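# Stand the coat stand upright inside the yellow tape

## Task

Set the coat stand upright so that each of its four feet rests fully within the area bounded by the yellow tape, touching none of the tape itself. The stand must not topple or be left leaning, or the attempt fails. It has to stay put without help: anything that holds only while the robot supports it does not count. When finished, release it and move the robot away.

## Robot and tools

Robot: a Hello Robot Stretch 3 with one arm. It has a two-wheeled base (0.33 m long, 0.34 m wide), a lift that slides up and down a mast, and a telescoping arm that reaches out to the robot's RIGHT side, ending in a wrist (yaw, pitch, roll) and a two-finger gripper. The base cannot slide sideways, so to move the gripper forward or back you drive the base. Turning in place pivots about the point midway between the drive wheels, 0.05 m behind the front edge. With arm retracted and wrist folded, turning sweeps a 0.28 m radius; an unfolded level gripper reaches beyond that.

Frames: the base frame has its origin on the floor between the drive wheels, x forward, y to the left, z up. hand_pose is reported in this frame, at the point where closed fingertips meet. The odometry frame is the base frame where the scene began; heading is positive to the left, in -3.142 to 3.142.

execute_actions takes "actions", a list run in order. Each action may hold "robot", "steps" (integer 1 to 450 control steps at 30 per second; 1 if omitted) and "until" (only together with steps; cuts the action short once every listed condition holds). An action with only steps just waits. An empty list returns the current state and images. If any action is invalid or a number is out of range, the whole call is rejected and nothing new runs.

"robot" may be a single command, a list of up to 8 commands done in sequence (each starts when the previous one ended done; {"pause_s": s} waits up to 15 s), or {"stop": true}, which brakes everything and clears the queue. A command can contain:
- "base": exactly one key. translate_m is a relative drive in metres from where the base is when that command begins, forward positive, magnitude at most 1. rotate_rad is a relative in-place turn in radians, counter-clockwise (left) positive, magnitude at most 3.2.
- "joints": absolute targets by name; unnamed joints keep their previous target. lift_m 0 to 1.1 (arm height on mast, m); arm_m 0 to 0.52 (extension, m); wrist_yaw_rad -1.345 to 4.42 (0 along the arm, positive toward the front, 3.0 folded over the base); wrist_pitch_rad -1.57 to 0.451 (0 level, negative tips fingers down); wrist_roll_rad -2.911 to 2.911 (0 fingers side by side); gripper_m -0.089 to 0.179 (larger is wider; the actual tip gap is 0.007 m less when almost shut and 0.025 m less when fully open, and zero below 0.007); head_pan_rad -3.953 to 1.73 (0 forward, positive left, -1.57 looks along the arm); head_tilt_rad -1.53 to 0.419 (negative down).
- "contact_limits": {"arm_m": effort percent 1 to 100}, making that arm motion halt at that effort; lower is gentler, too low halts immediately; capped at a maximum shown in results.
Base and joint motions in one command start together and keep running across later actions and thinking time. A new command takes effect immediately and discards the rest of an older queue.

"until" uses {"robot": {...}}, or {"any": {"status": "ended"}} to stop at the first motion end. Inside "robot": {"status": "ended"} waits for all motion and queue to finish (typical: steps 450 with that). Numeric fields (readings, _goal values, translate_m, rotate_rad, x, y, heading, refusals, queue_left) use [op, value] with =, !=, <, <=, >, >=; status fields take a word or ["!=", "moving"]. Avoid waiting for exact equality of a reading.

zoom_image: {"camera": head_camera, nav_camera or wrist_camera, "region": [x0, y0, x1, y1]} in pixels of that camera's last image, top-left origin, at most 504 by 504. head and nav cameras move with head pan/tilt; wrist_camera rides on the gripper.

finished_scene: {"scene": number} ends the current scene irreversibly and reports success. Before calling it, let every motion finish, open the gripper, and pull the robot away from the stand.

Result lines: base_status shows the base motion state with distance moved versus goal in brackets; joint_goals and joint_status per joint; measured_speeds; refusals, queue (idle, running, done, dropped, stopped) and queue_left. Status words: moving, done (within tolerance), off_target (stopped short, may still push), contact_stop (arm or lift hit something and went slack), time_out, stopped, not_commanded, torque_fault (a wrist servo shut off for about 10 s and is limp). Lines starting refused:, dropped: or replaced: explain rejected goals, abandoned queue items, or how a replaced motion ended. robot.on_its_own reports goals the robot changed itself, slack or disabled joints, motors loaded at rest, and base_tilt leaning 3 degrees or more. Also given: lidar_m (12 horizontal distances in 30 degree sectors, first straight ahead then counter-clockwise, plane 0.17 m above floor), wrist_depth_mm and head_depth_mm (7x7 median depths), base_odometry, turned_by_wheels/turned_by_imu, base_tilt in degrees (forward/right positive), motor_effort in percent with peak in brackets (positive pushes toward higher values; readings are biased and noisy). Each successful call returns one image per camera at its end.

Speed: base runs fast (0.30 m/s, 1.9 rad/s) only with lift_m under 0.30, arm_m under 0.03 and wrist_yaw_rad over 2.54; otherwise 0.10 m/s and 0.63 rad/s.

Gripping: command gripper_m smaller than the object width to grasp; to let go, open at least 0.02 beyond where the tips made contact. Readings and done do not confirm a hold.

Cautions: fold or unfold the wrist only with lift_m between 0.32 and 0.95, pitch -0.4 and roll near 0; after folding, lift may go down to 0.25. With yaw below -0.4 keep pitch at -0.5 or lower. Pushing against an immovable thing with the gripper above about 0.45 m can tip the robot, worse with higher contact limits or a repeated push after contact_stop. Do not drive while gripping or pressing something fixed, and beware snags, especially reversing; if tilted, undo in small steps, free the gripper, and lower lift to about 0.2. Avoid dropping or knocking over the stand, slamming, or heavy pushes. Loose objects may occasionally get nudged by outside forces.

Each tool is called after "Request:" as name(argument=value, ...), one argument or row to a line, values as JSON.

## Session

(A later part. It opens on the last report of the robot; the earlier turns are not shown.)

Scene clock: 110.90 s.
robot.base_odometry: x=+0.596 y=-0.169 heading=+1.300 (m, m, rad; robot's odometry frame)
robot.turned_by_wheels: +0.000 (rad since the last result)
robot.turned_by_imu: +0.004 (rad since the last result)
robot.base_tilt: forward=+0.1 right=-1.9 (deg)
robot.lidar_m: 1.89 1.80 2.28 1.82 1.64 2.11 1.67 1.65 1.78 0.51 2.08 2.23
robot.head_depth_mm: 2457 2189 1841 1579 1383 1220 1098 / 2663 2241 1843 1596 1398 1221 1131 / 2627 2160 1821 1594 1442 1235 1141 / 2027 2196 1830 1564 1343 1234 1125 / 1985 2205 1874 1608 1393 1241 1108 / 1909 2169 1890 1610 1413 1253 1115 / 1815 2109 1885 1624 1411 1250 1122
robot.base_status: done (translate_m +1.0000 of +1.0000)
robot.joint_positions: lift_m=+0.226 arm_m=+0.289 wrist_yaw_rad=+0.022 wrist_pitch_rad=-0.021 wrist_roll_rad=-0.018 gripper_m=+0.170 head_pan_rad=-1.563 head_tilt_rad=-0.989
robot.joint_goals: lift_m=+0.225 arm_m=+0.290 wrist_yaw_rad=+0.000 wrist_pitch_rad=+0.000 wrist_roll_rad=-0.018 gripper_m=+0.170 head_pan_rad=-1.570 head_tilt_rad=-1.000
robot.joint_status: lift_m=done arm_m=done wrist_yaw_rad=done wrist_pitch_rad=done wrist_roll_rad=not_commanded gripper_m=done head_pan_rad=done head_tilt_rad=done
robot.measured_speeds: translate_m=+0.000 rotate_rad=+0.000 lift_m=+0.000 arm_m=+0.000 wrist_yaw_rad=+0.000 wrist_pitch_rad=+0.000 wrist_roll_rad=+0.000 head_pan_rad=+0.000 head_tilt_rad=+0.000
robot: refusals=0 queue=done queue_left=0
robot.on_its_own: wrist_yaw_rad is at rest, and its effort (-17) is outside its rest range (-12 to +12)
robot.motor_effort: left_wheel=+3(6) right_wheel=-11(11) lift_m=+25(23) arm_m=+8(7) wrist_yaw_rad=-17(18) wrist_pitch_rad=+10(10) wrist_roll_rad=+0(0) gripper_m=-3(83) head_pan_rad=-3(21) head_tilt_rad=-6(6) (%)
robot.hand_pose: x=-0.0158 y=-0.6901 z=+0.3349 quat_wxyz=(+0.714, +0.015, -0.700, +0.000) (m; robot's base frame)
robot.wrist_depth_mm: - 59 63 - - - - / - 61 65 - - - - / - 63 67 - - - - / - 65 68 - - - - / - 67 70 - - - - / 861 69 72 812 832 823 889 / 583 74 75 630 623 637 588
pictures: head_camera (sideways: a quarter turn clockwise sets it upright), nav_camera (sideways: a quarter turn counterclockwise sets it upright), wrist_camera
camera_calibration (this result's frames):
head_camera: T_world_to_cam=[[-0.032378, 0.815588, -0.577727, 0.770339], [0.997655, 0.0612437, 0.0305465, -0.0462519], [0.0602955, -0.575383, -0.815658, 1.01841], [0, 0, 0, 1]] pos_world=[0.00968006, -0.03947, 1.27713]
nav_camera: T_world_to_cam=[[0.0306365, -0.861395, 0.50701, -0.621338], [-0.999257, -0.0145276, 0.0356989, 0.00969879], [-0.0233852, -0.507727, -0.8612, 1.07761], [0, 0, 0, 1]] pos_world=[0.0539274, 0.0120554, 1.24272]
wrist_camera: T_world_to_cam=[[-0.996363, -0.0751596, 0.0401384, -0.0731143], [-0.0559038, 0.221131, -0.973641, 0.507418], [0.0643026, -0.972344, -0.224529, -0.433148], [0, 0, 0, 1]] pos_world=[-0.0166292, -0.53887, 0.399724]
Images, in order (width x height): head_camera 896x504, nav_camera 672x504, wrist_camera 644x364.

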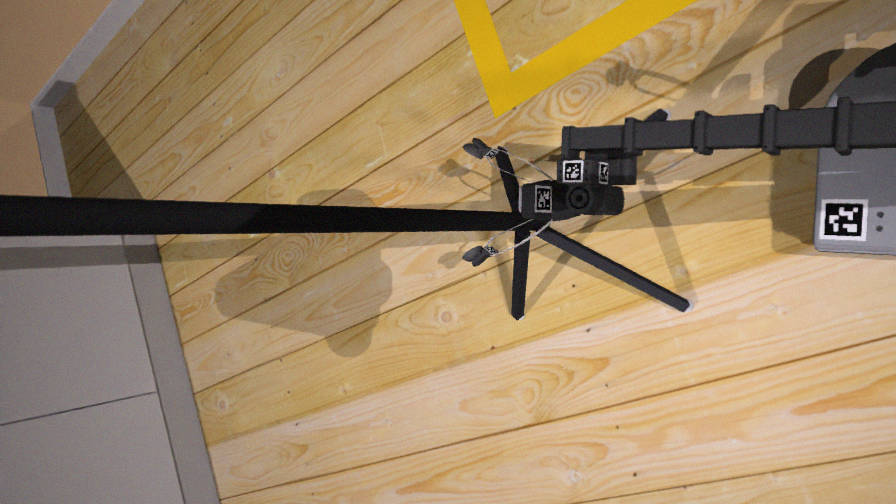

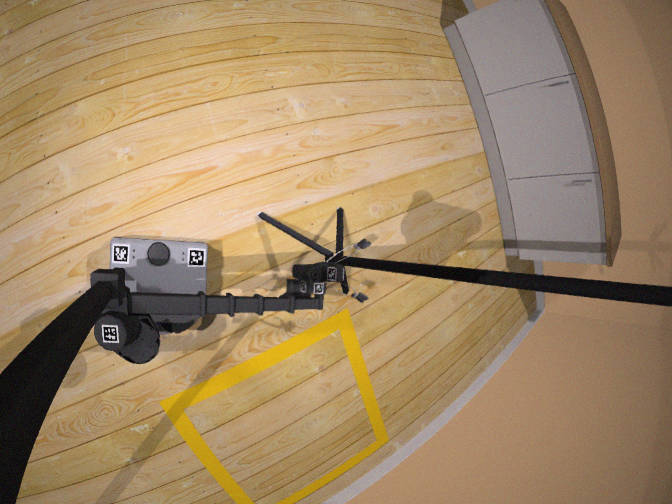

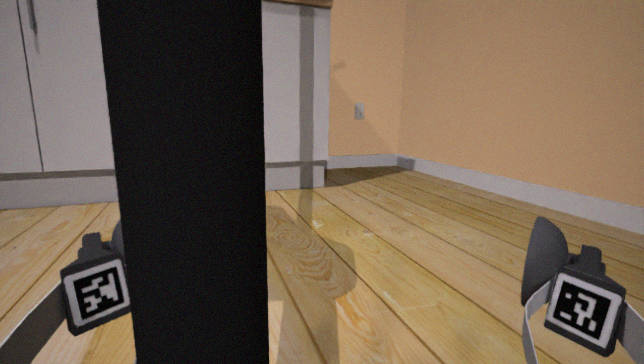

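Request:
execute_actions(
  actions=[
    {"robot":[{"base":{"translate_m":0.03},"joints":{"arm_m":0.32}},{"joints":{"gripper_m":-0.02}},{"base":{"rotate_rad":-0.1}},{"base":{"translate_m":-0.3}},{"pause_s":1},{"base":{"translate_m":-0.36}}],"steps":450,"until":{"robot":{"status":"ended"}}},
  ],
)

Scene clock: 128.83 s.
robot.base_odometry: x=+0.366 y=-0.755 heading=+1.201 (m, m, rad; robot's odometry frame)
robot.turned_by_wheels: -0.099 (rad since the last result)
robot.turned_by_imu: -0.097 (rad since the last result)
robot.base_tilt: forward=+0.0 right=-1.9 (deg)
robot.lidar_m: 2.51 2.35 1.90 1.80 1.76 1.52 1.13 1.10 1.15 0.50 0.66 2.49
robot.head_depth_mm: 1445 1601 1755 1576 1377 1222 1103 / 1663 1876 1836 1597 1391 1225 1131 / 1970 2155 1863 1586 1341 1235 1136 / 551 2130 1784 1520 1354 1229 1128 / 2736 2275 1884 1604 1381 1243 1117 / 2733 2268 1885 1611 1397 1247 1112 / 2620 2297 1906 1622 1413 1246 1124
robot.base_status: done (translate_m -0.3600 of -0.3600)
robot.joint_positions: lift_m=+0.226 arm_m=+0.320 wrist_yaw_rad=+0.480 wrist_pitch_rad=-0.020 wrist_roll_rad=-0.018 gripper_m=+0.002 head_pan_rad=-1.563 head_tilt_rad=-0.989
robot.joint_goals: lift_m=+0.225 arm_m=+0.320 wrist_yaw_rad=+0.454 wrist_pitch_rad=+0.000 wrist_roll_rad=-0.018 gripper_m=+0.001 head_pan_rad=-1.570 head_tilt_rad=-1.000
robot.joint_status: lift_m=done arm_m=done wrist_yaw_rad=done wrist_pitch_rad=done wrist_roll_rad=not_commanded gripper_m=done head_pan_rad=done head_tilt_rad=done
robot.measured_speeds: translate_m=+0.000 rotate_rad=+0.000 lift_m=+0.000 arm_m=+0.000 wrist_yaw_rad=+0.000 wrist_pitch_rad=+0.000 wrist_roll_rad=+0.000 head_pan_rad=+0.000 head_tilt_rad=+0.000
robot: refusals=0 queue=done queue_left=0
robot.on_its_own: wrist_yaw_rad is held at +0.454, not at your +0.000, by its stall guard, which is still easing; gripper_m is held at +0.001, not at your -0.020, by its stall guard, which is not easing now; left_wheel is at rest, and its effort (+21) is outside its rest range (-18 to +18); right_wheel is at rest, and its effort (-41) is outside its rest range (-18 to +18)
robot.motor_effort: left_wheel=+21(32) right_wheel=-41(62) lift_m=+25(24) arm_m=-2(12) wrist_yaw_rad=-20(45) wrist_pitch_rad=+10(11) wrist_roll_rad=+0(0) gripper_m=-22(100) head_pan_rad=-3(3) head_tilt_rad=-5(5) (%)
robot.hand_pose: x=+0.0967 y=-0.6918 z=+0.3350 quat_wxyz=(+0.695, +0.174, -0.679, +0.163) (m; robot's base frame)
robot.wrist_depth_mm: - - - - - - - / - - - - 50 - - / - - - - 51 - - / - - - 46 50 - - / - - 58 47 51 - - / 823 815 53 49 51 819 837 / 612 618 597 50 60 629 640
pictures: head_camera (sideways: a quarter turn clockwise sets it upright), nav_camera (sideways: a quarter turn counterclockwise sets it upright), wrist_camera
camera_calibration (this result's frames):
head_camera: T_world_to_cam=[[-0.0321966, 0.815696, -0.577583, 0.770151], [0.997669, 0.0610155, 0.0305559, -0.0462643], [0.0601659, -0.575253, -0.81576, 1.01854], [0, 0, 0, 1]] pos_world=[0.00967121, -0.0394664, 1.27713]
nav_camera: T_world_to_cam=[[0.0304448, -0.861491, 0.506859, -0.621139], [-0.99926, -0.0143107, 0.0356977, 0.00970038], [-0.0234998, -0.50757, -0.86129, 1.07773], [0, 0, 0, 1]] pos_world=[0.05393, 0.0120551, 1.24272]
wrist_camera: T_world_to_cam=[[-0.860283, -0.508248, 0.0399767, -0.273851], [-0.147633, 0.1733, -0.973741, 0.490016], [0.487974, -0.843594, -0.224121, -0.394116], [0, 0, 0, 1]] pos_world=[0.0290715, -0.556577, 0.399767]
Images, in order (width x height): head_camera 896x504, nav_camera 672x504, wrist_camera 644x364.

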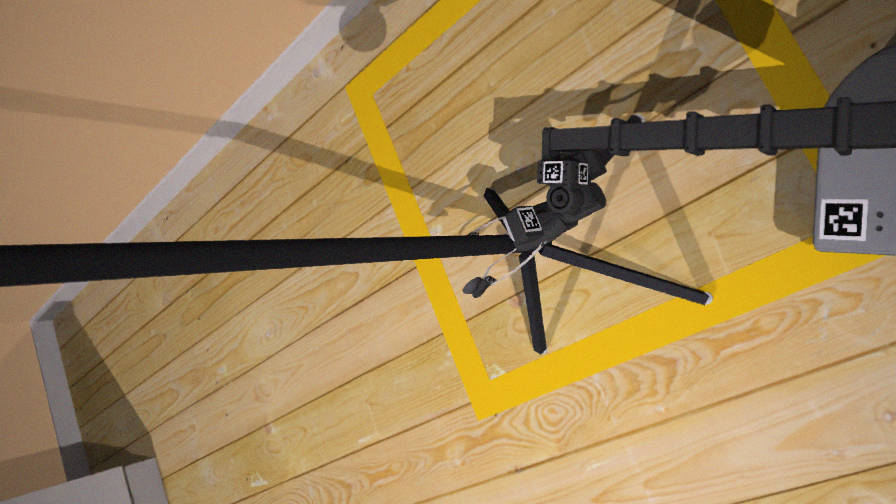

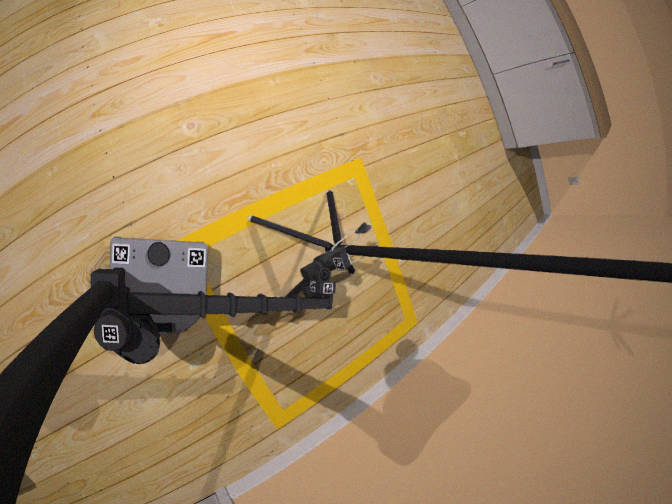

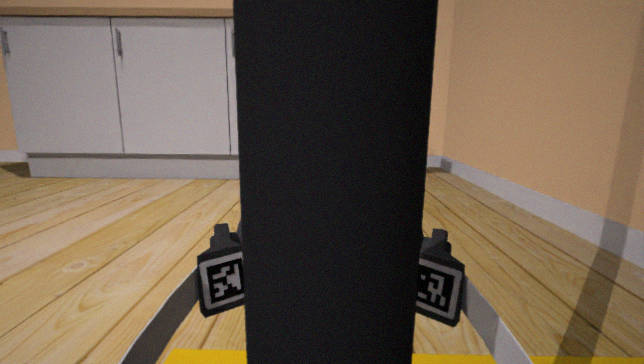

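Request:
execute_actions(
  actions=[
    {"robot":[{"base":{"translate_m":-0.19}},{"joints":{"gripper_m":0.17}},{"base":{"translate_m":-0.04},"joints":{"arm_m":0.24}},{"base":{"translate_m":-0.1},"joints":{"arm_m":0}}],"steps":450,"until":{"robot":{"status":"ended"}}},
  ],
)

Scene clock: 141.73 s.
robot.base_odometry: x=+0.246 y=-1.063 heading=+1.200 (m, m, rad; robot's odometry frame)
robot.turned_by_wheels: -0.001 (rad since the last result)
robot.turned_by_imu: -0.002 (rad since the last result)
robot.base_tilt: forward=+0.1 right=-1.9 (deg)
robot.lidar_m: 2.84 2.64 2.03 1.20 1.60 1.12 0.81 0.81 0.85 0.56 0.54 2.66
robot.head_depth_mm: 1055 1177 1323 1477 1375 1225 1100 / 1218 1379 1591 1587 1390 1224 1133 / 1439 1672 1784 1582 1400 1236 - / 1750 2074 1870 1606 1396 1262 1115 / 2227 2276 1884 1571 1354 1245 1118 / 2761 2153 1790 1586 1385 1228 1115 / 556 2244 1891 1621 1402 1256 1117
robot.base_status: done (translate_m -0.1000 of -0.1000)
robot.joint_positions: lift_m=+0.226 arm_m=+0.002 wrist_yaw_rad=+0.597 wrist_pitch_rad=-0.020 wrist_roll_rad=-0.018 gripper_m=+0.170 head_pan_rad=-1.563 head_tilt_rad=-0.989
robot.joint_goals: lift_m=+0.225 arm_m=+0.000 wrist_yaw_rad=+0.595 wrist_pitch_rad=+0.000 wrist_roll_rad=-0.018 gripper_m=+0.170 head_pan_rad=-1.570 head_tilt_rad=-1.000
robot.joint_status: lift_m=done arm_m=done wrist_yaw_rad=done wrist_pitch_rad=done wrist_roll_rad=not_commanded gripper_m=done head_pan_rad=done head_tilt_rad=done
robot.measured_speeds: translate_m=+0.000 rotate_rad=+0.000 lift_m=+0.000 arm_m=+0.000 wrist_yaw_rad=+0.000 wrist_pitch_rad=+0.000 wrist_roll_rad=+0.000 head_pan_rad=+0.000 head_tilt_rad=+0.000
robot: refusals=0 queue=done queue_left=0
robot.on_its_own: wrist_yaw_rad is held at +0.595, not at your +0.000, by its stall guard, which is not easing now
robot.motor_effort: left_wheel=+3(22) right_wheel=-4(52) lift_m=+23(24) arm_m=-4(4) wrist_yaw_rad=-2(26) wrist_pitch_rad=+10(10) wrist_roll_rad=+0(0) gripper_m=+0(83) head_pan_rad=-3(3) head_tilt_rad=-5(6) (%)
robot.hand_pose: x=+0.1223 y=-0.3587 z=+0.3351 quat_wxyz=(+0.684, +0.213, -0.667, +0.203) (m; robot's base frame)
robot.wrist_depth_mm: - - - - - - - / - - - - - - - / - - - - - - - / - - - - - - - / - - - - 467 - - / 838 757 823 670 500 834 926 / 608 617 624 609 602 620 588
pictures: head_camera (sideways: a quarter turn clockwise sets it upright), nav_camera (sideways: a quarter turn counterclockwise sets it upright), wrist_camera
camera_calibration (this result's frames):
head_camera: T_world_to_cam=[[-0.0321964, 0.815696, -0.577584, 0.770151], [0.997669, 0.0610153, 0.0305559, -0.0462643], [0.0601657, -0.575253, -0.81576, 1.01854], [0, 0, 0, 1]] pos_world=[0.0096712, -0.0394664, 1.27713]
nav_camera: T_world_to_cam=[[0.0304445, -0.861491, 0.506859, -0.621139], [-0.99926, -0.0143104, 0.0356977, 0.00970038], [-0.0234999, -0.50757, -0.86129, 1.07773], [0, 0, 0, 1]] pos_world=[0.05393, 0.0120551, 1.24272]
wrist_camera: T_world_to_cam=[[-0.795289, -0.604909, 0.0399987, -0.125115], [-0.166679, 0.154747, -0.973792, 0.431804], [0.582866, -0.781114, -0.223895, -0.114792], [0, 0, 0, 1]] pos_world=[0.0393785, -0.232169, 0.39979]
Images, in order (width x height): head_camera 896x504, nav_camera 672x504, wrist_camera 644x364.

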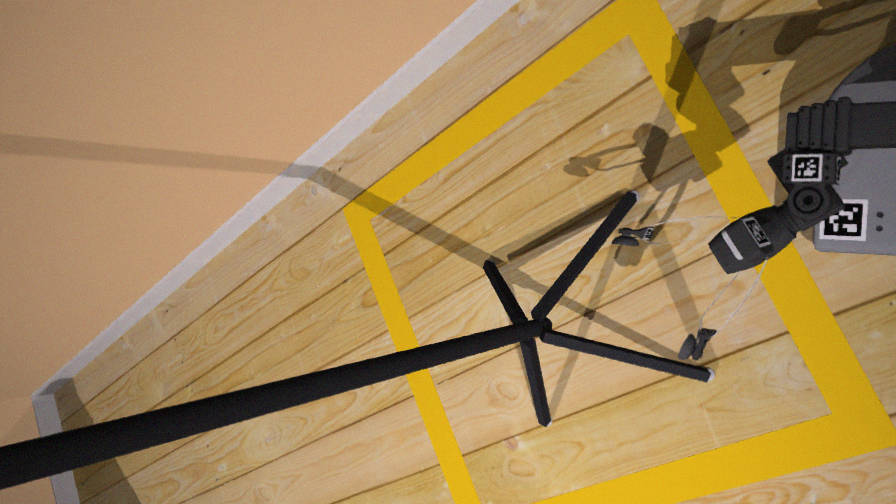

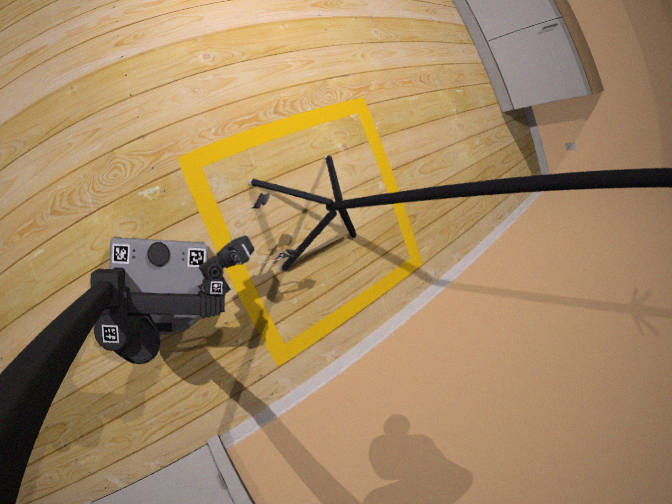

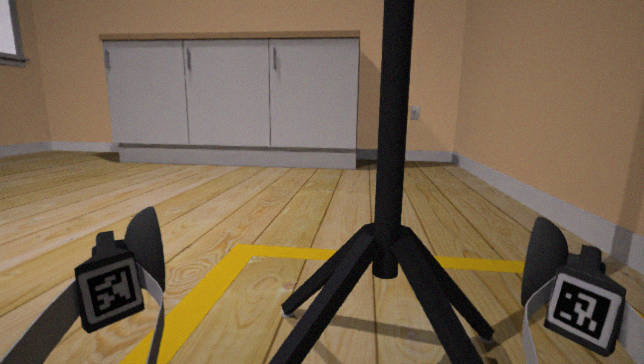

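Request:
finished_scene(
  scene=1,
)

The scene is finished: the task was done.


## Next scene

The same job, from a new start.

Request:
execute_actions(
  actions=[
    {"robot":{"joints":{"head_tilt_rad":-0.75}},"steps":200,"until":{"robot":{"status":"ended"}}},
  ],
)

Scene clock: 0.97 s.
robot.base_odometry: x=+0.000 y=+0.000 heading=+0.000 (m, m, rad; robot's odometry frame)
robot.turned_by_wheels: +0.000 (rad since the last result)
robot.turned_by_imu: +0.000 (rad since the last result)
robot.base_tilt: forward=+0.1 right=-1.9 (deg)
robot.lidar_m: 0.96 2.41 1.55 1.59 1.90 1.18 1.45 1.16 1.92 1.88 2.04 2.74
robot.head_depth_mm: 2293 2482 2552 1970 1594 1345 1158 / 2287 2453 2390 1923 1565 1348 1162 / 2362 2562 2613 1987 1562 1355 1165 / 2369 2578 2596 1986 1620 1352 1167 / 2423 2630 2617 1995 1620 1357 1173 / 2818 3220 2626 2007 1630 1365 1168 / 3022 3278 2658 2009 1618 1368 1173
robot.base_status: not_commanded
robot.joint_positions: lift_m=+0.378 arm_m=+0.002 wrist_yaw_rad=+3.021 wrist_pitch_rad=-0.452 wrist_roll_rad=-0.018 gripper_m=+0.037 head_pan_rad=-0.012 head_tilt_rad=-0.740
robot.joint_goals: lift_m=+0.378 arm_m=+0.002 wrist_yaw_rad=+3.021 wrist_pitch_rad=-0.452 wrist_roll_rad=-0.018 gripper_m=+0.037 head_pan_rad=-0.012 head_tilt_rad=-0.750
robot.joint_status: lift_m=not_commanded arm_m=not_commanded wrist_yaw_rad=not_commanded wrist_pitch_rad=not_commanded wrist_roll_rad=not_commanded gripper_m=not_commanded head_pan_rad=not_commanded head_tilt_rad=done
robot.measured_speeds: translate_m=+0.000 rotate_rad=+0.000 lift_m=+0.000 arm_m=+0.000 wrist_yaw_rad=+0.000 wrist_pitch_rad=+0.000 wrist_roll_rad=+0.000 head_pan_rad=+0.000 head_tilt_rad=+0.000
robot: refusals=0 queue=done queue_left=0
robot.motor_effort: left_wheel=-1(1) right_wheel=-1(0) lift_m=+44(45) arm_m=+0(0) wrist_yaw_rad=+0(0) wrist_pitch_rad=+7(7) wrist_roll_rad=+0(0) gripper_m=+0(0) head_pan_rad=+0(0) head_tilt_rad=-5(39) (%)
robot.hand_pose: x=+0.0052 y=+0.0716 z=+0.3832 quat_wxyz=(+0.199, +0.691, +0.119, +0.685) (m; robot's base frame)
robot.wrist_depth_mm: - - - - - - - / - - - - - - - / - - - - - - - / 843 855 887 894 894 862 885 / 727 729 - 718 730 718 727 / 625 609 - 617 - 600 617 / 531 552 - - 534 535 528
pictures: head_camera (sideways: a quarter turn clockwise sets it upright), nav_camera (sideways: a quarter turn counterclockwise sets it upright), wrist_camera
camera_calibration (this result's frames):
head_camera: T_world_to_cam=[[-0.648954, -0.0185579, -0.760601, 1.0124], [-0.0478238, 0.998721, 0.016436, -0.0215119], [0.759323, 0.047041, -0.649012, 0.797428], [0, 0, 0, 1]] pos_world=[0.0504666, 0.00276059, 1.28792]
nav_camera: T_world_to_cam=[[0.710702, 0.0157458, 0.703316, -0.881252], [-0.013769, -0.999247, 0.0362847, 0.00291304], [0.703358, -0.0354715, -0.70995, 0.876521], [0, 0, 0, 1]] pos_world=[0.0098397, 0.0478784, 1.24198]
wrist_camera: T_world_to_cam=[[0.998353, -0.0555287, 0.0143999, 0.00122576], [-0.0225475, -0.610656, -0.791575, 0.376756], [0.0527484, 0.789946, -0.610903, 0.338939], [0, 0, 0, 1]] pos_world=[-0.0106074, -0.0376073, 0.505272]
Images, in order (width x height): head_camera 896x504, nav_camera 672x504, wrist_camera 644x364.

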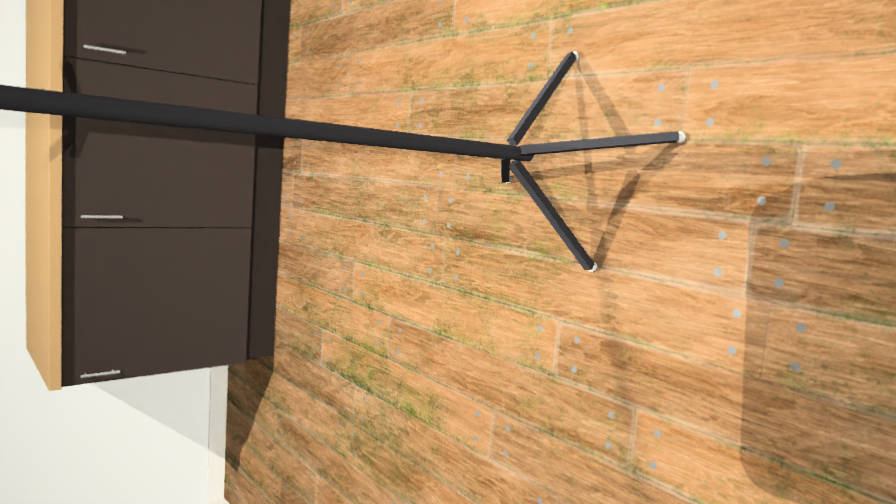

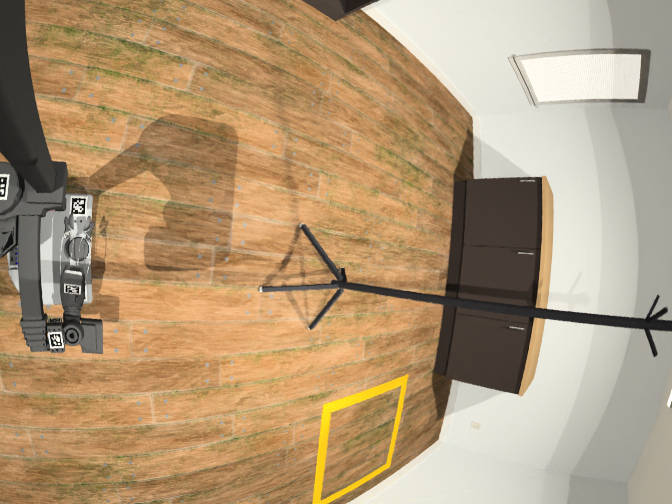

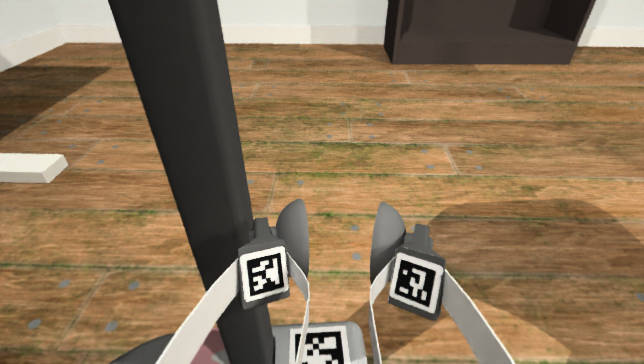

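Request:
execute_actions(
  actions=[
    {"robot":[{"base":{"rotate_rad":-0.61},"joints":{"lift_m":0.28,"head_pan_rad":-1.7,"head_tilt_rad":-1.0}},{"base":{"translate_m":0.61}},{"base":{"rotate_rad":2.56}},{"joints":{"lift_m":0.33,"wrist_pitch_rad":-0.4}},{"joints":{"wrist_yaw_rad":0,"gripper_m":0.17}},{"joints":{"wrist_pitch_rad":0,"lift_m":0.225,"arm_m":0.1}}],"steps":450,"until":{"robot":{"status":"ended"}}},
  ],
)

Scene clock: 26.77 s.
robot.base_odometry: x=+0.500 y=-0.349 heading=+1.950 (m, m, rad; robot's odometry frame)
robot.turned_by_wheels: +1.950 (rad since the last result)
robot.turned_by_imu: +1.920 (rad since the last result)
robot.base_tilt: forward=+0.1 right=-1.8 (deg)
robot.lidar_m: 2.20 1.79 1.57 1.58 1.70 1.61 1.64 2.16 2.16 0.48 2.27 1.83
robot.head_depth_mm: 1913 2095 1805 1542 1351 1209 1089 / 1990 2186 1821 1567 1360 1210 1123 / 2074 2180 1834 1562 1342 1259 - / 2017 2084 1704 1479 1356 1202 1122 / 2553 2210 1845 1586 1360 1228 1102 / 2797 2224 1837 1582 1388 1234 1108 / 2727 2222 1856 1591 1391 1234 1102
robot.base_status: done (rotate_rad +2.5599 of +2.5600)
robot.joint_positions: lift_m=+0.226 arm_m=+0.100 wrist_yaw_rad=+0.002 wrist_pitch_rad=-0.025 wrist_roll_rad=-0.018 gripper_m=+0.170 head_pan_rad=-1.693 head_tilt_rad=-0.988
robot.joint_goals: lift_m=+0.225 arm_m=+0.100 wrist_yaw_rad=+0.000 wrist_pitch_rad=+0.000 wrist_roll_rad=-0.018 gripper_m=+0.170 head_pan_rad=-1.700 head_tilt_rad=-1.000
robot.joint_status: lift_m=done arm_m=done wrist_yaw_rad=done wrist_pitch_rad=done wrist_roll_rad=not_commanded gripper_m=done head_pan_rad=done head_tilt_rad=done
robot.measured_speeds: translate_m=+0.000 rotate_rad=+0.000 lift_m=+0.000 arm_m=+0.000 wrist_yaw_rad=+0.000 wrist_pitch_rad=+0.000 wrist_roll_rad=+0.000 head_pan_rad=+0.000 head_tilt_rad=+0.000
robot: refusals=0 queue=done queue_left=0
robot.motor_effort: left_wheel=-3(11) right_wheel=+3(16) lift_m=+24(66) arm_m=+5(6) wrist_yaw_rad=-2(2) wrist_pitch_rad=+12(11) wrist_roll_rad=+0(0) gripper_m=+0(83) head_pan_rad=-3(38) head_tilt_rad=-6(27) (%)
robot.hand_pose: x=-0.0208 y=-0.5002 z=+0.3338 quat_wxyz=(+0.714, +0.010, -0.700, -0.008) (m; robot's base frame)
robot.wrist_depth_mm: - - - - - - - / - - - - - - - / - - - - - - - / - - - - - - - / - - - 991 - - - / 780 730 783 286 824 794 893 / 587 606 558 301 549 633 577
pictures: head_camera (sideways: a quarter turn clockwise sets it upright), nav_camera (sideways: a quarter turn counterclockwise sets it upright), wrist_camera
camera_calibration (this result's frames):
head_camera: T_world_to_cam=[[0.073888, 0.812599, -0.578121, 0.770203], [0.997153, -0.0689553, 0.0305206, -0.0462152], [-0.0150635, -0.57873, -0.81538, 1.01851], [0, 0, 0, 1]] pos_world=[0.00451718, -0.0396123, 1.27715]
nav_camera: T_world_to_cam=[[-0.0815739, -0.857826, 0.507426, -0.621195], [-0.992664, 0.115515, 0.0357022, 0.00965426], [-0.0892415, -0.500791, -0.860956, 1.07769], [0, 0, 0, 1]] pos_world=[0.0550852, 0.00570729, 1.24271]
wrist_camera: T_world_to_cam=[[-0.997638, -0.0558344, 0.0400201, -0.0541024], [-0.0516948, 0.226523, -0.972633, 0.466486], [0.0452409, -0.972404, -0.228874, -0.247437], [0, 0, 0, 1]] pos_world=[-0.0186655, -0.349299, 0.399253]
Images, in order (width x height): head_camera 896x504, nav_camera 672x504, wrist_camera 644x364.

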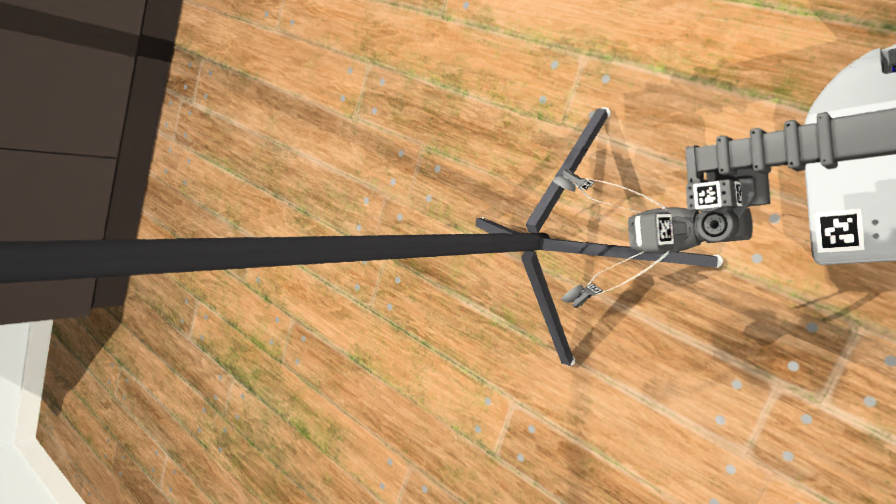

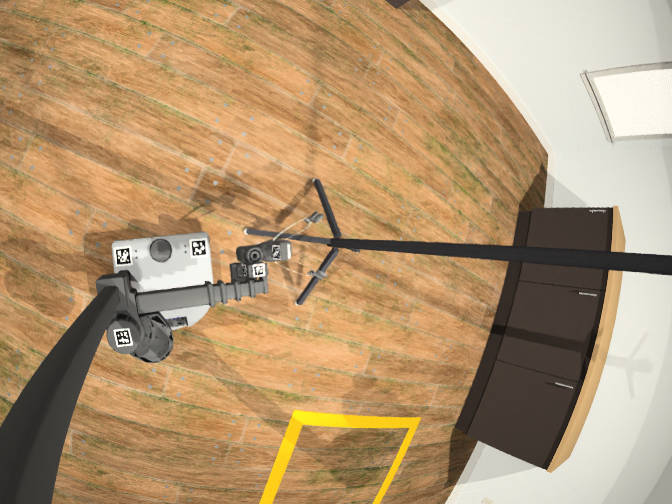

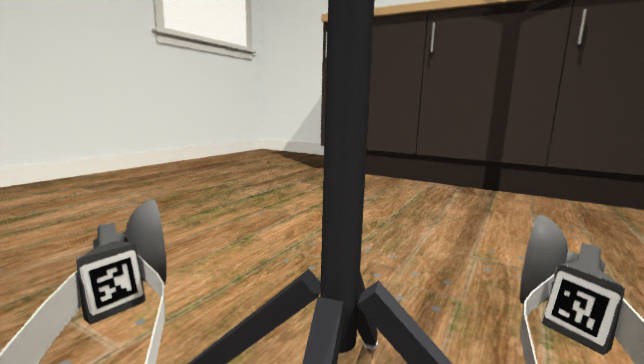

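Request:
execute_actions(
  actions=[
    {"robot":[{"joints":{"arm_m":0.32,"lift_m":0.24}},{"joints":{"gripper_m":-0.02}},{"base":{"translate_m":-0.4}},{"pause_s":1},{"base":{"translate_m":-0.4}}],"steps":450,"until":{"robot":{"status":"ended"}}},
    {"steps":60,"until":{"robot":{"status":"ended"}}},
  ],
)

Scene clock: 52.23 s.
robot.base_odometry: x=+0.797 y=-1.092 heading=+1.951 (m, m, rad; robot's odometry frame)
robot.turned_by_wheels: +0.001 (rad since the last result)
robot.turned_by_imu: +0.001 (rad since the last result)
robot.base_tilt: forward=+0.0 right=-1.8 (deg)
robot.lidar_m: 2.61 2.47 1.95 1.31 0.95 0.90 0.92 1.20 1.80 0.49 2.43 2.56
robot.head_depth_mm: 1587 1979 1810 1544 1365 1204 1090 / 1649 1981 1809 1547 1358 1214 1124 / 1723 2007 1806 1560 1368 1215 - / 1792 2068 1780 1520 1326 1220 1121 / 562 2040 1796 1564 1351 1221 1099 / 1973 2205 1841 1587 1386 1232 1107 / 2070 2234 1853 1592 1389 1235 1104
robot.base_status: done (translate_m -0.3999 of -0.4000)
robot.joint_positions: lift_m=+0.240 arm_m=+0.320 wrist_yaw_rad=+0.241 wrist_pitch_rad=-0.027 wrist_roll_rad=-0.017 gripper_m=+0.003 head_pan_rad=-1.694 head_tilt_rad=-0.990
robot.joint_goals: lift_m=+0.240 arm_m=+0.320 wrist_yaw_rad=+0.201 wrist_pitch_rad=+0.000 wrist_roll_rad=-0.017 gripper_m=+0.002 head_pan_rad=-1.700 head_tilt_rad=-1.000
robot.joint_status: lift_m=done arm_m=done wrist_yaw_rad=done wrist_pitch_rad=done wrist_roll_rad=not_commanded gripper_m=done head_pan_rad=done head_tilt_rad=done
robot.measured_speeds: translate_m=+0.000 rotate_rad=+0.000 lift_m=+0.000 arm_m=+0.000 wrist_yaw_rad=+0.000 wrist_pitch_rad=+0.000 wrist_roll_rad=+0.000 head_pan_rad=+0.000 head_tilt_rad=+0.000
robot: refusals=0 queue=done queue_left=0
robot.on_its_own: wrist_yaw_rad is held at +0.201, not at your +0.000, by its stall guard, which is still easing; gripper_m is held at +0.002, not at your -0.020, by its stall guard, which is not easing now; left_wheel is at rest, and its effort (+21) is outside its rest range (-18 to +18); right_wheel is at rest, and its effort (-45) is outside its rest range (-18 to +18)
robot.motor_effort: left_wheel=+21(28) right_wheel=-45(62) lift_m=+58(65) arm_m=+2(17) wrist_yaw_rad=-31(40) wrist_pitch_rad=+13(16) wrist_roll_rad=-1(2) gripper_m=-23(100) head_pan_rad=-3(3) head_tilt_rad=-5(6) (%)
robot.hand_pose: x=+0.0395 y=-0.7130 z=+0.3473 quat_wxyz=(+0.709, +0.094, -0.694, +0.076) (m; robot's base frame)
robot.wrist_depth_mm: - - - - - - - / - - - - - - - / - - - - - - - / - - - - 52 - - / - - 52 46 49 - - / 792 787 52 47 50 832 859 / 615 617 576 49 583 629 675
pictures: head_camera (sideways: a quarter turn clockwise sets it upright), nav_camera (sideways: a quarter turn counterclockwise sets it upright), wrist_camera
camera_calibration (this result's frames):
head_camera: T_world_to_cam=[[0.074342, 0.813762, -0.576424, 0.76799], [0.997119, -0.0693947, 0.0306319, -0.0463599], [-0.0150737, -0.57704, -0.816576, 1.02006], [0, 0, 0, 1]] pos_world=[0.00450855, -0.0395606, 1.27707]
nav_camera: T_world_to_cam=[[-0.0820269, -0.85884, 0.505634, -0.618858], [-0.992629, 0.115816, 0.035688, 0.00967271], [-0.0892107, -0.49898, -0.86201, 1.07906], [0, 0, 0, 1]] pos_world=[0.0551025, 0.00581087, 1.24273]
wrist_camera: T_world_to_cam=[[-0.956207, -0.290088, 0.0389514, -0.174587], [-0.103263, 0.20983, -0.97227, 0.520929], [0.273871, -0.933713, -0.230596, -0.434875], [0, 0, 0, 1]] pos_world=[0.00595031, -0.566, 0.413003]
Images, in order (width x height): head_camera 896x504, nav_camera 672x504, wrist_camera 644x364.

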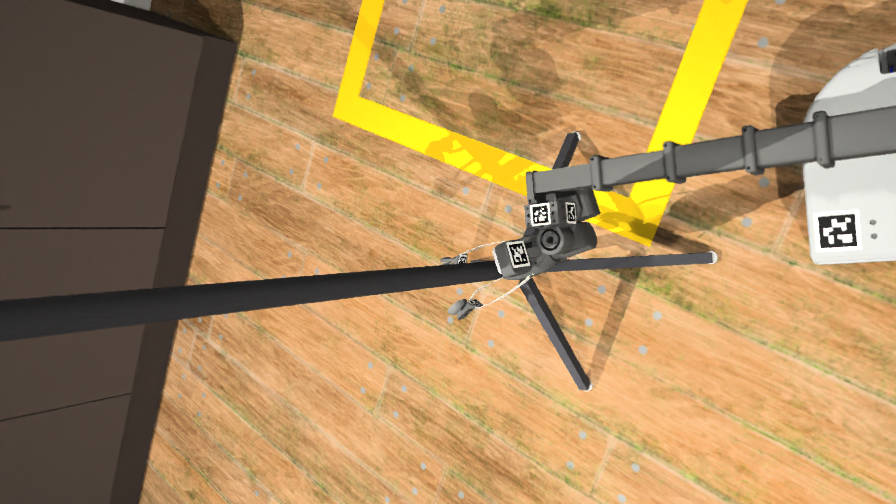

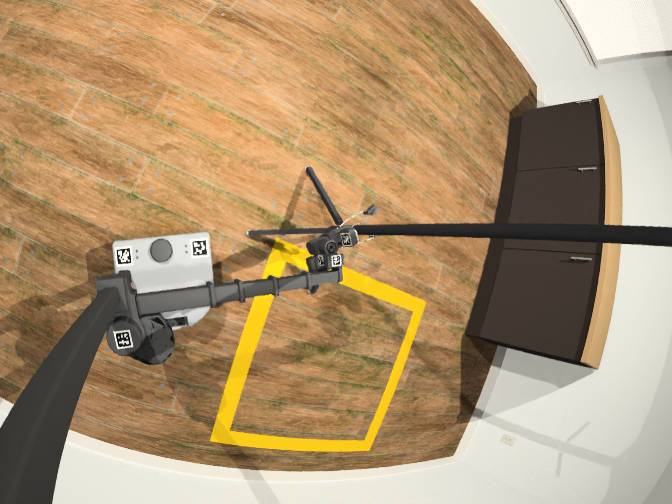

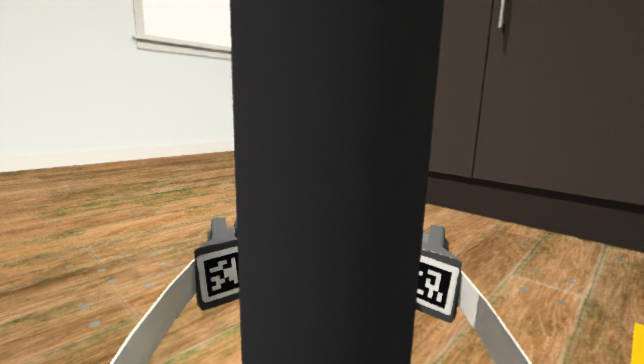

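Request:
execute_actions(
  actions=[
    {"robot":[{"joints":{"arm_m":0.38}},{"base":{"translate_m":-0.5}},{"base":{"rotate_rad":-0.22}},{"joints":{"gripper_m":0.17}},{"base":{"translate_m":-0.03},"joints":{"arm_m":0.3}},{"base":{"translate_m":-0.03},"joints":{"arm_m":0}}],"steps":450,"until":{"robot":{"status":"ended"}}},
    {"steps":150,"until":{"robot":{"status":"ended"}}},
  ],
)

Scene clock: 72.53 s.
robot.base_odometry: x=+0.992 y=-1.616 heading=+1.732 (m, m, rad; robot's odometry frame)
robot.turned_by_wheels: -0.220 (rad since the last result)
robot.turned_by_imu: -0.209 (rad since the last result)
robot.base_tilt: forward=+0.1 right=-1.9 (deg)
robot.lidar_m: 3.03 2.99 2.32 0.80 0.46 0.39 0.39 0.45 0.78 0.55 0.66 3.36
robot.head_depth_mm: 1911 2088 1794 1552 1356 1206 1090 / 1967 2133 1806 1558 1356 1211 1124 / 1982 2156 1807 1566 1369 1216 - / 2035 2188 1817 1564 1353 1224 1101 / 1888 2022 1835 1549 1359 1228 1103 / 1512 1666 1761 1583 1368 1237 1102 / 1447 1834 1853 1586 1388 1227 1107
robot.base_status: done (translate_m -0.0300 of -0.0300)
robot.joint_positions: lift_m=+0.240 arm_m=+0.002 wrist_yaw_rad=+0.630 wrist_pitch_rad=-0.025 wrist_roll_rad=-0.017 gripper_m=+0.170 head_pan_rad=-1.694 head_tilt_rad=-0.990
robot.joint_goals: lift_m=+0.240 arm_m=+0.000 wrist_yaw_rad=+0.628 wrist_pitch_rad=+0.000 wrist_roll_rad=-0.017 gripper_m=+0.170 head_pan_rad=-1.700 head_tilt_rad=-1.000
robot.joint_status: lift_m=done arm_m=done wrist_yaw_rad=done wrist_pitch_rad=done wrist_roll_rad=not_commanded gripper_m=done head_pan_rad=done head_tilt_rad=done
robot.measured_speeds: translate_m=+0.000 rotate_rad=+0.000 lift_m=+0.000 arm_m=+0.000 wrist_yaw_rad=+0.000 wrist_pitch_rad=+0.000 wrist_roll_rad=+0.000 head_pan_rad=+0.000 head_tilt_rad=+0.000
robot: refusals=0 queue=done queue_left=0
robot.on_its_own: wrist_yaw_rad is held at +0.628, not at your +0.000, by its stall guard, which is not easing now
robot.motor_effort: left_wheel=+2(40) right_wheel=-3(73) lift_m=+58(58) arm_m=-4(17) wrist_yaw_rad=-2(43) wrist_pitch_rad=+12(14) wrist_roll_rad=+0(0) gripper_m=+0(83) head_pan_rad=-3(3) head_tilt_rad=-5(4) (%)
robot.hand_pose: x=+0.1292 y=-0.3536 z=+0.3479 quat_wxyz=(+0.681, +0.226, -0.663, +0.213) (m; robot's base frame)
robot.wrist_depth_mm: - - - - - - - / - - - - - - - / - - - - - - - / - - - - - - - / - - - - - 419 - / 818 785 819 837 801 416 928 / 607 635 635 632 646 642 592
pictures: head_camera (sideways: a quarter turn clockwise sets it upright), nav_camera (sideways: a quarter turn counterclockwise sets it upright), wrist_camera
camera_calibration (this result's frames):
head_camera: T_world_to_cam=[[0.0743417, 0.813762, -0.576424, 0.76799], [0.997119, -0.0693944, 0.0306319, -0.0463599], [-0.0150735, -0.577041, -0.816576, 1.02006], [0, 0, 0, 1]] pos_world=[0.00450856, -0.0395606, 1.27707]
nav_camera: T_world_to_cam=[[-0.0820266, -0.85884, 0.505634, -0.618858], [-0.992629, 0.115816, 0.035688, 0.00967271], [-0.0892105, -0.49898, -0.86201, 1.07906], [0, 0, 0, 1]] pos_world=[0.0551025, 0.00581088, 1.24273]
wrist_camera: T_world_to_cam=[[-0.774553, -0.631297, 0.0391312, -0.12881], [-0.173868, 0.153023, -0.972807, 0.444596], [0.608143, -0.760295, -0.228287, -0.106421], [0, 0, 0, 1]] pos_world=[0.0422495, -0.230262, 0.413252]
Images, in order (width x height): head_camera 896x504, nav_camera 672x504, wrist_camera 644x364.

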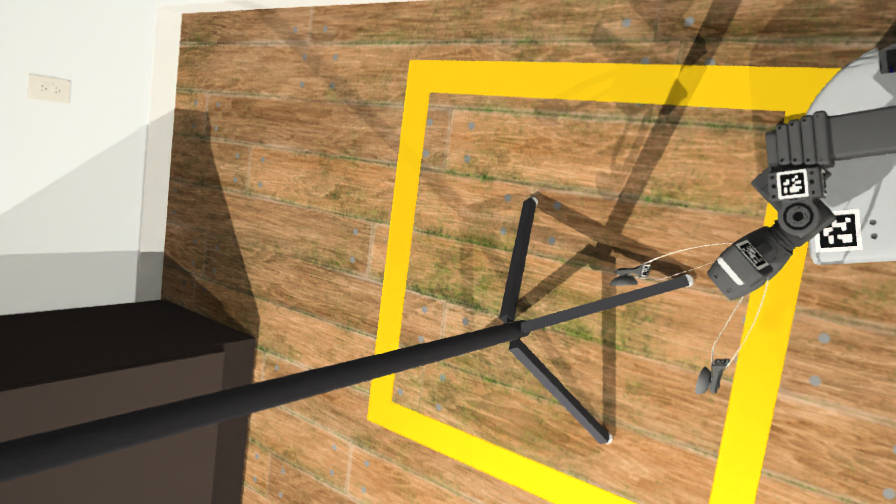

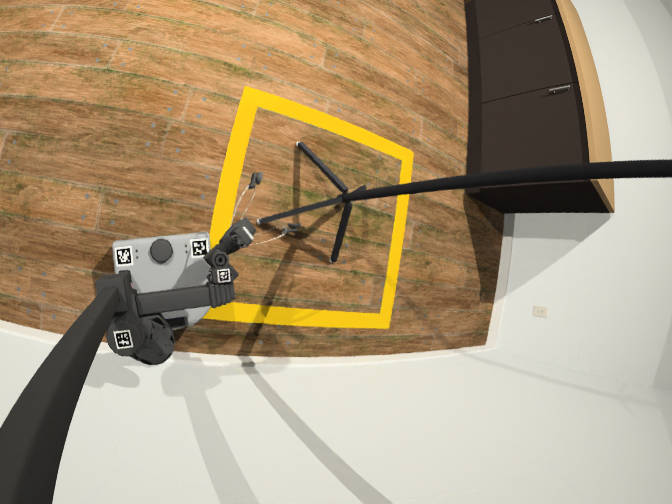

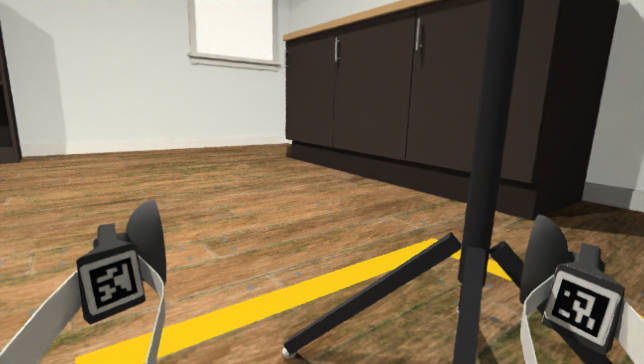

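Request:
finished_scene(
  scene=2,
)

The scene is finished: the task was done.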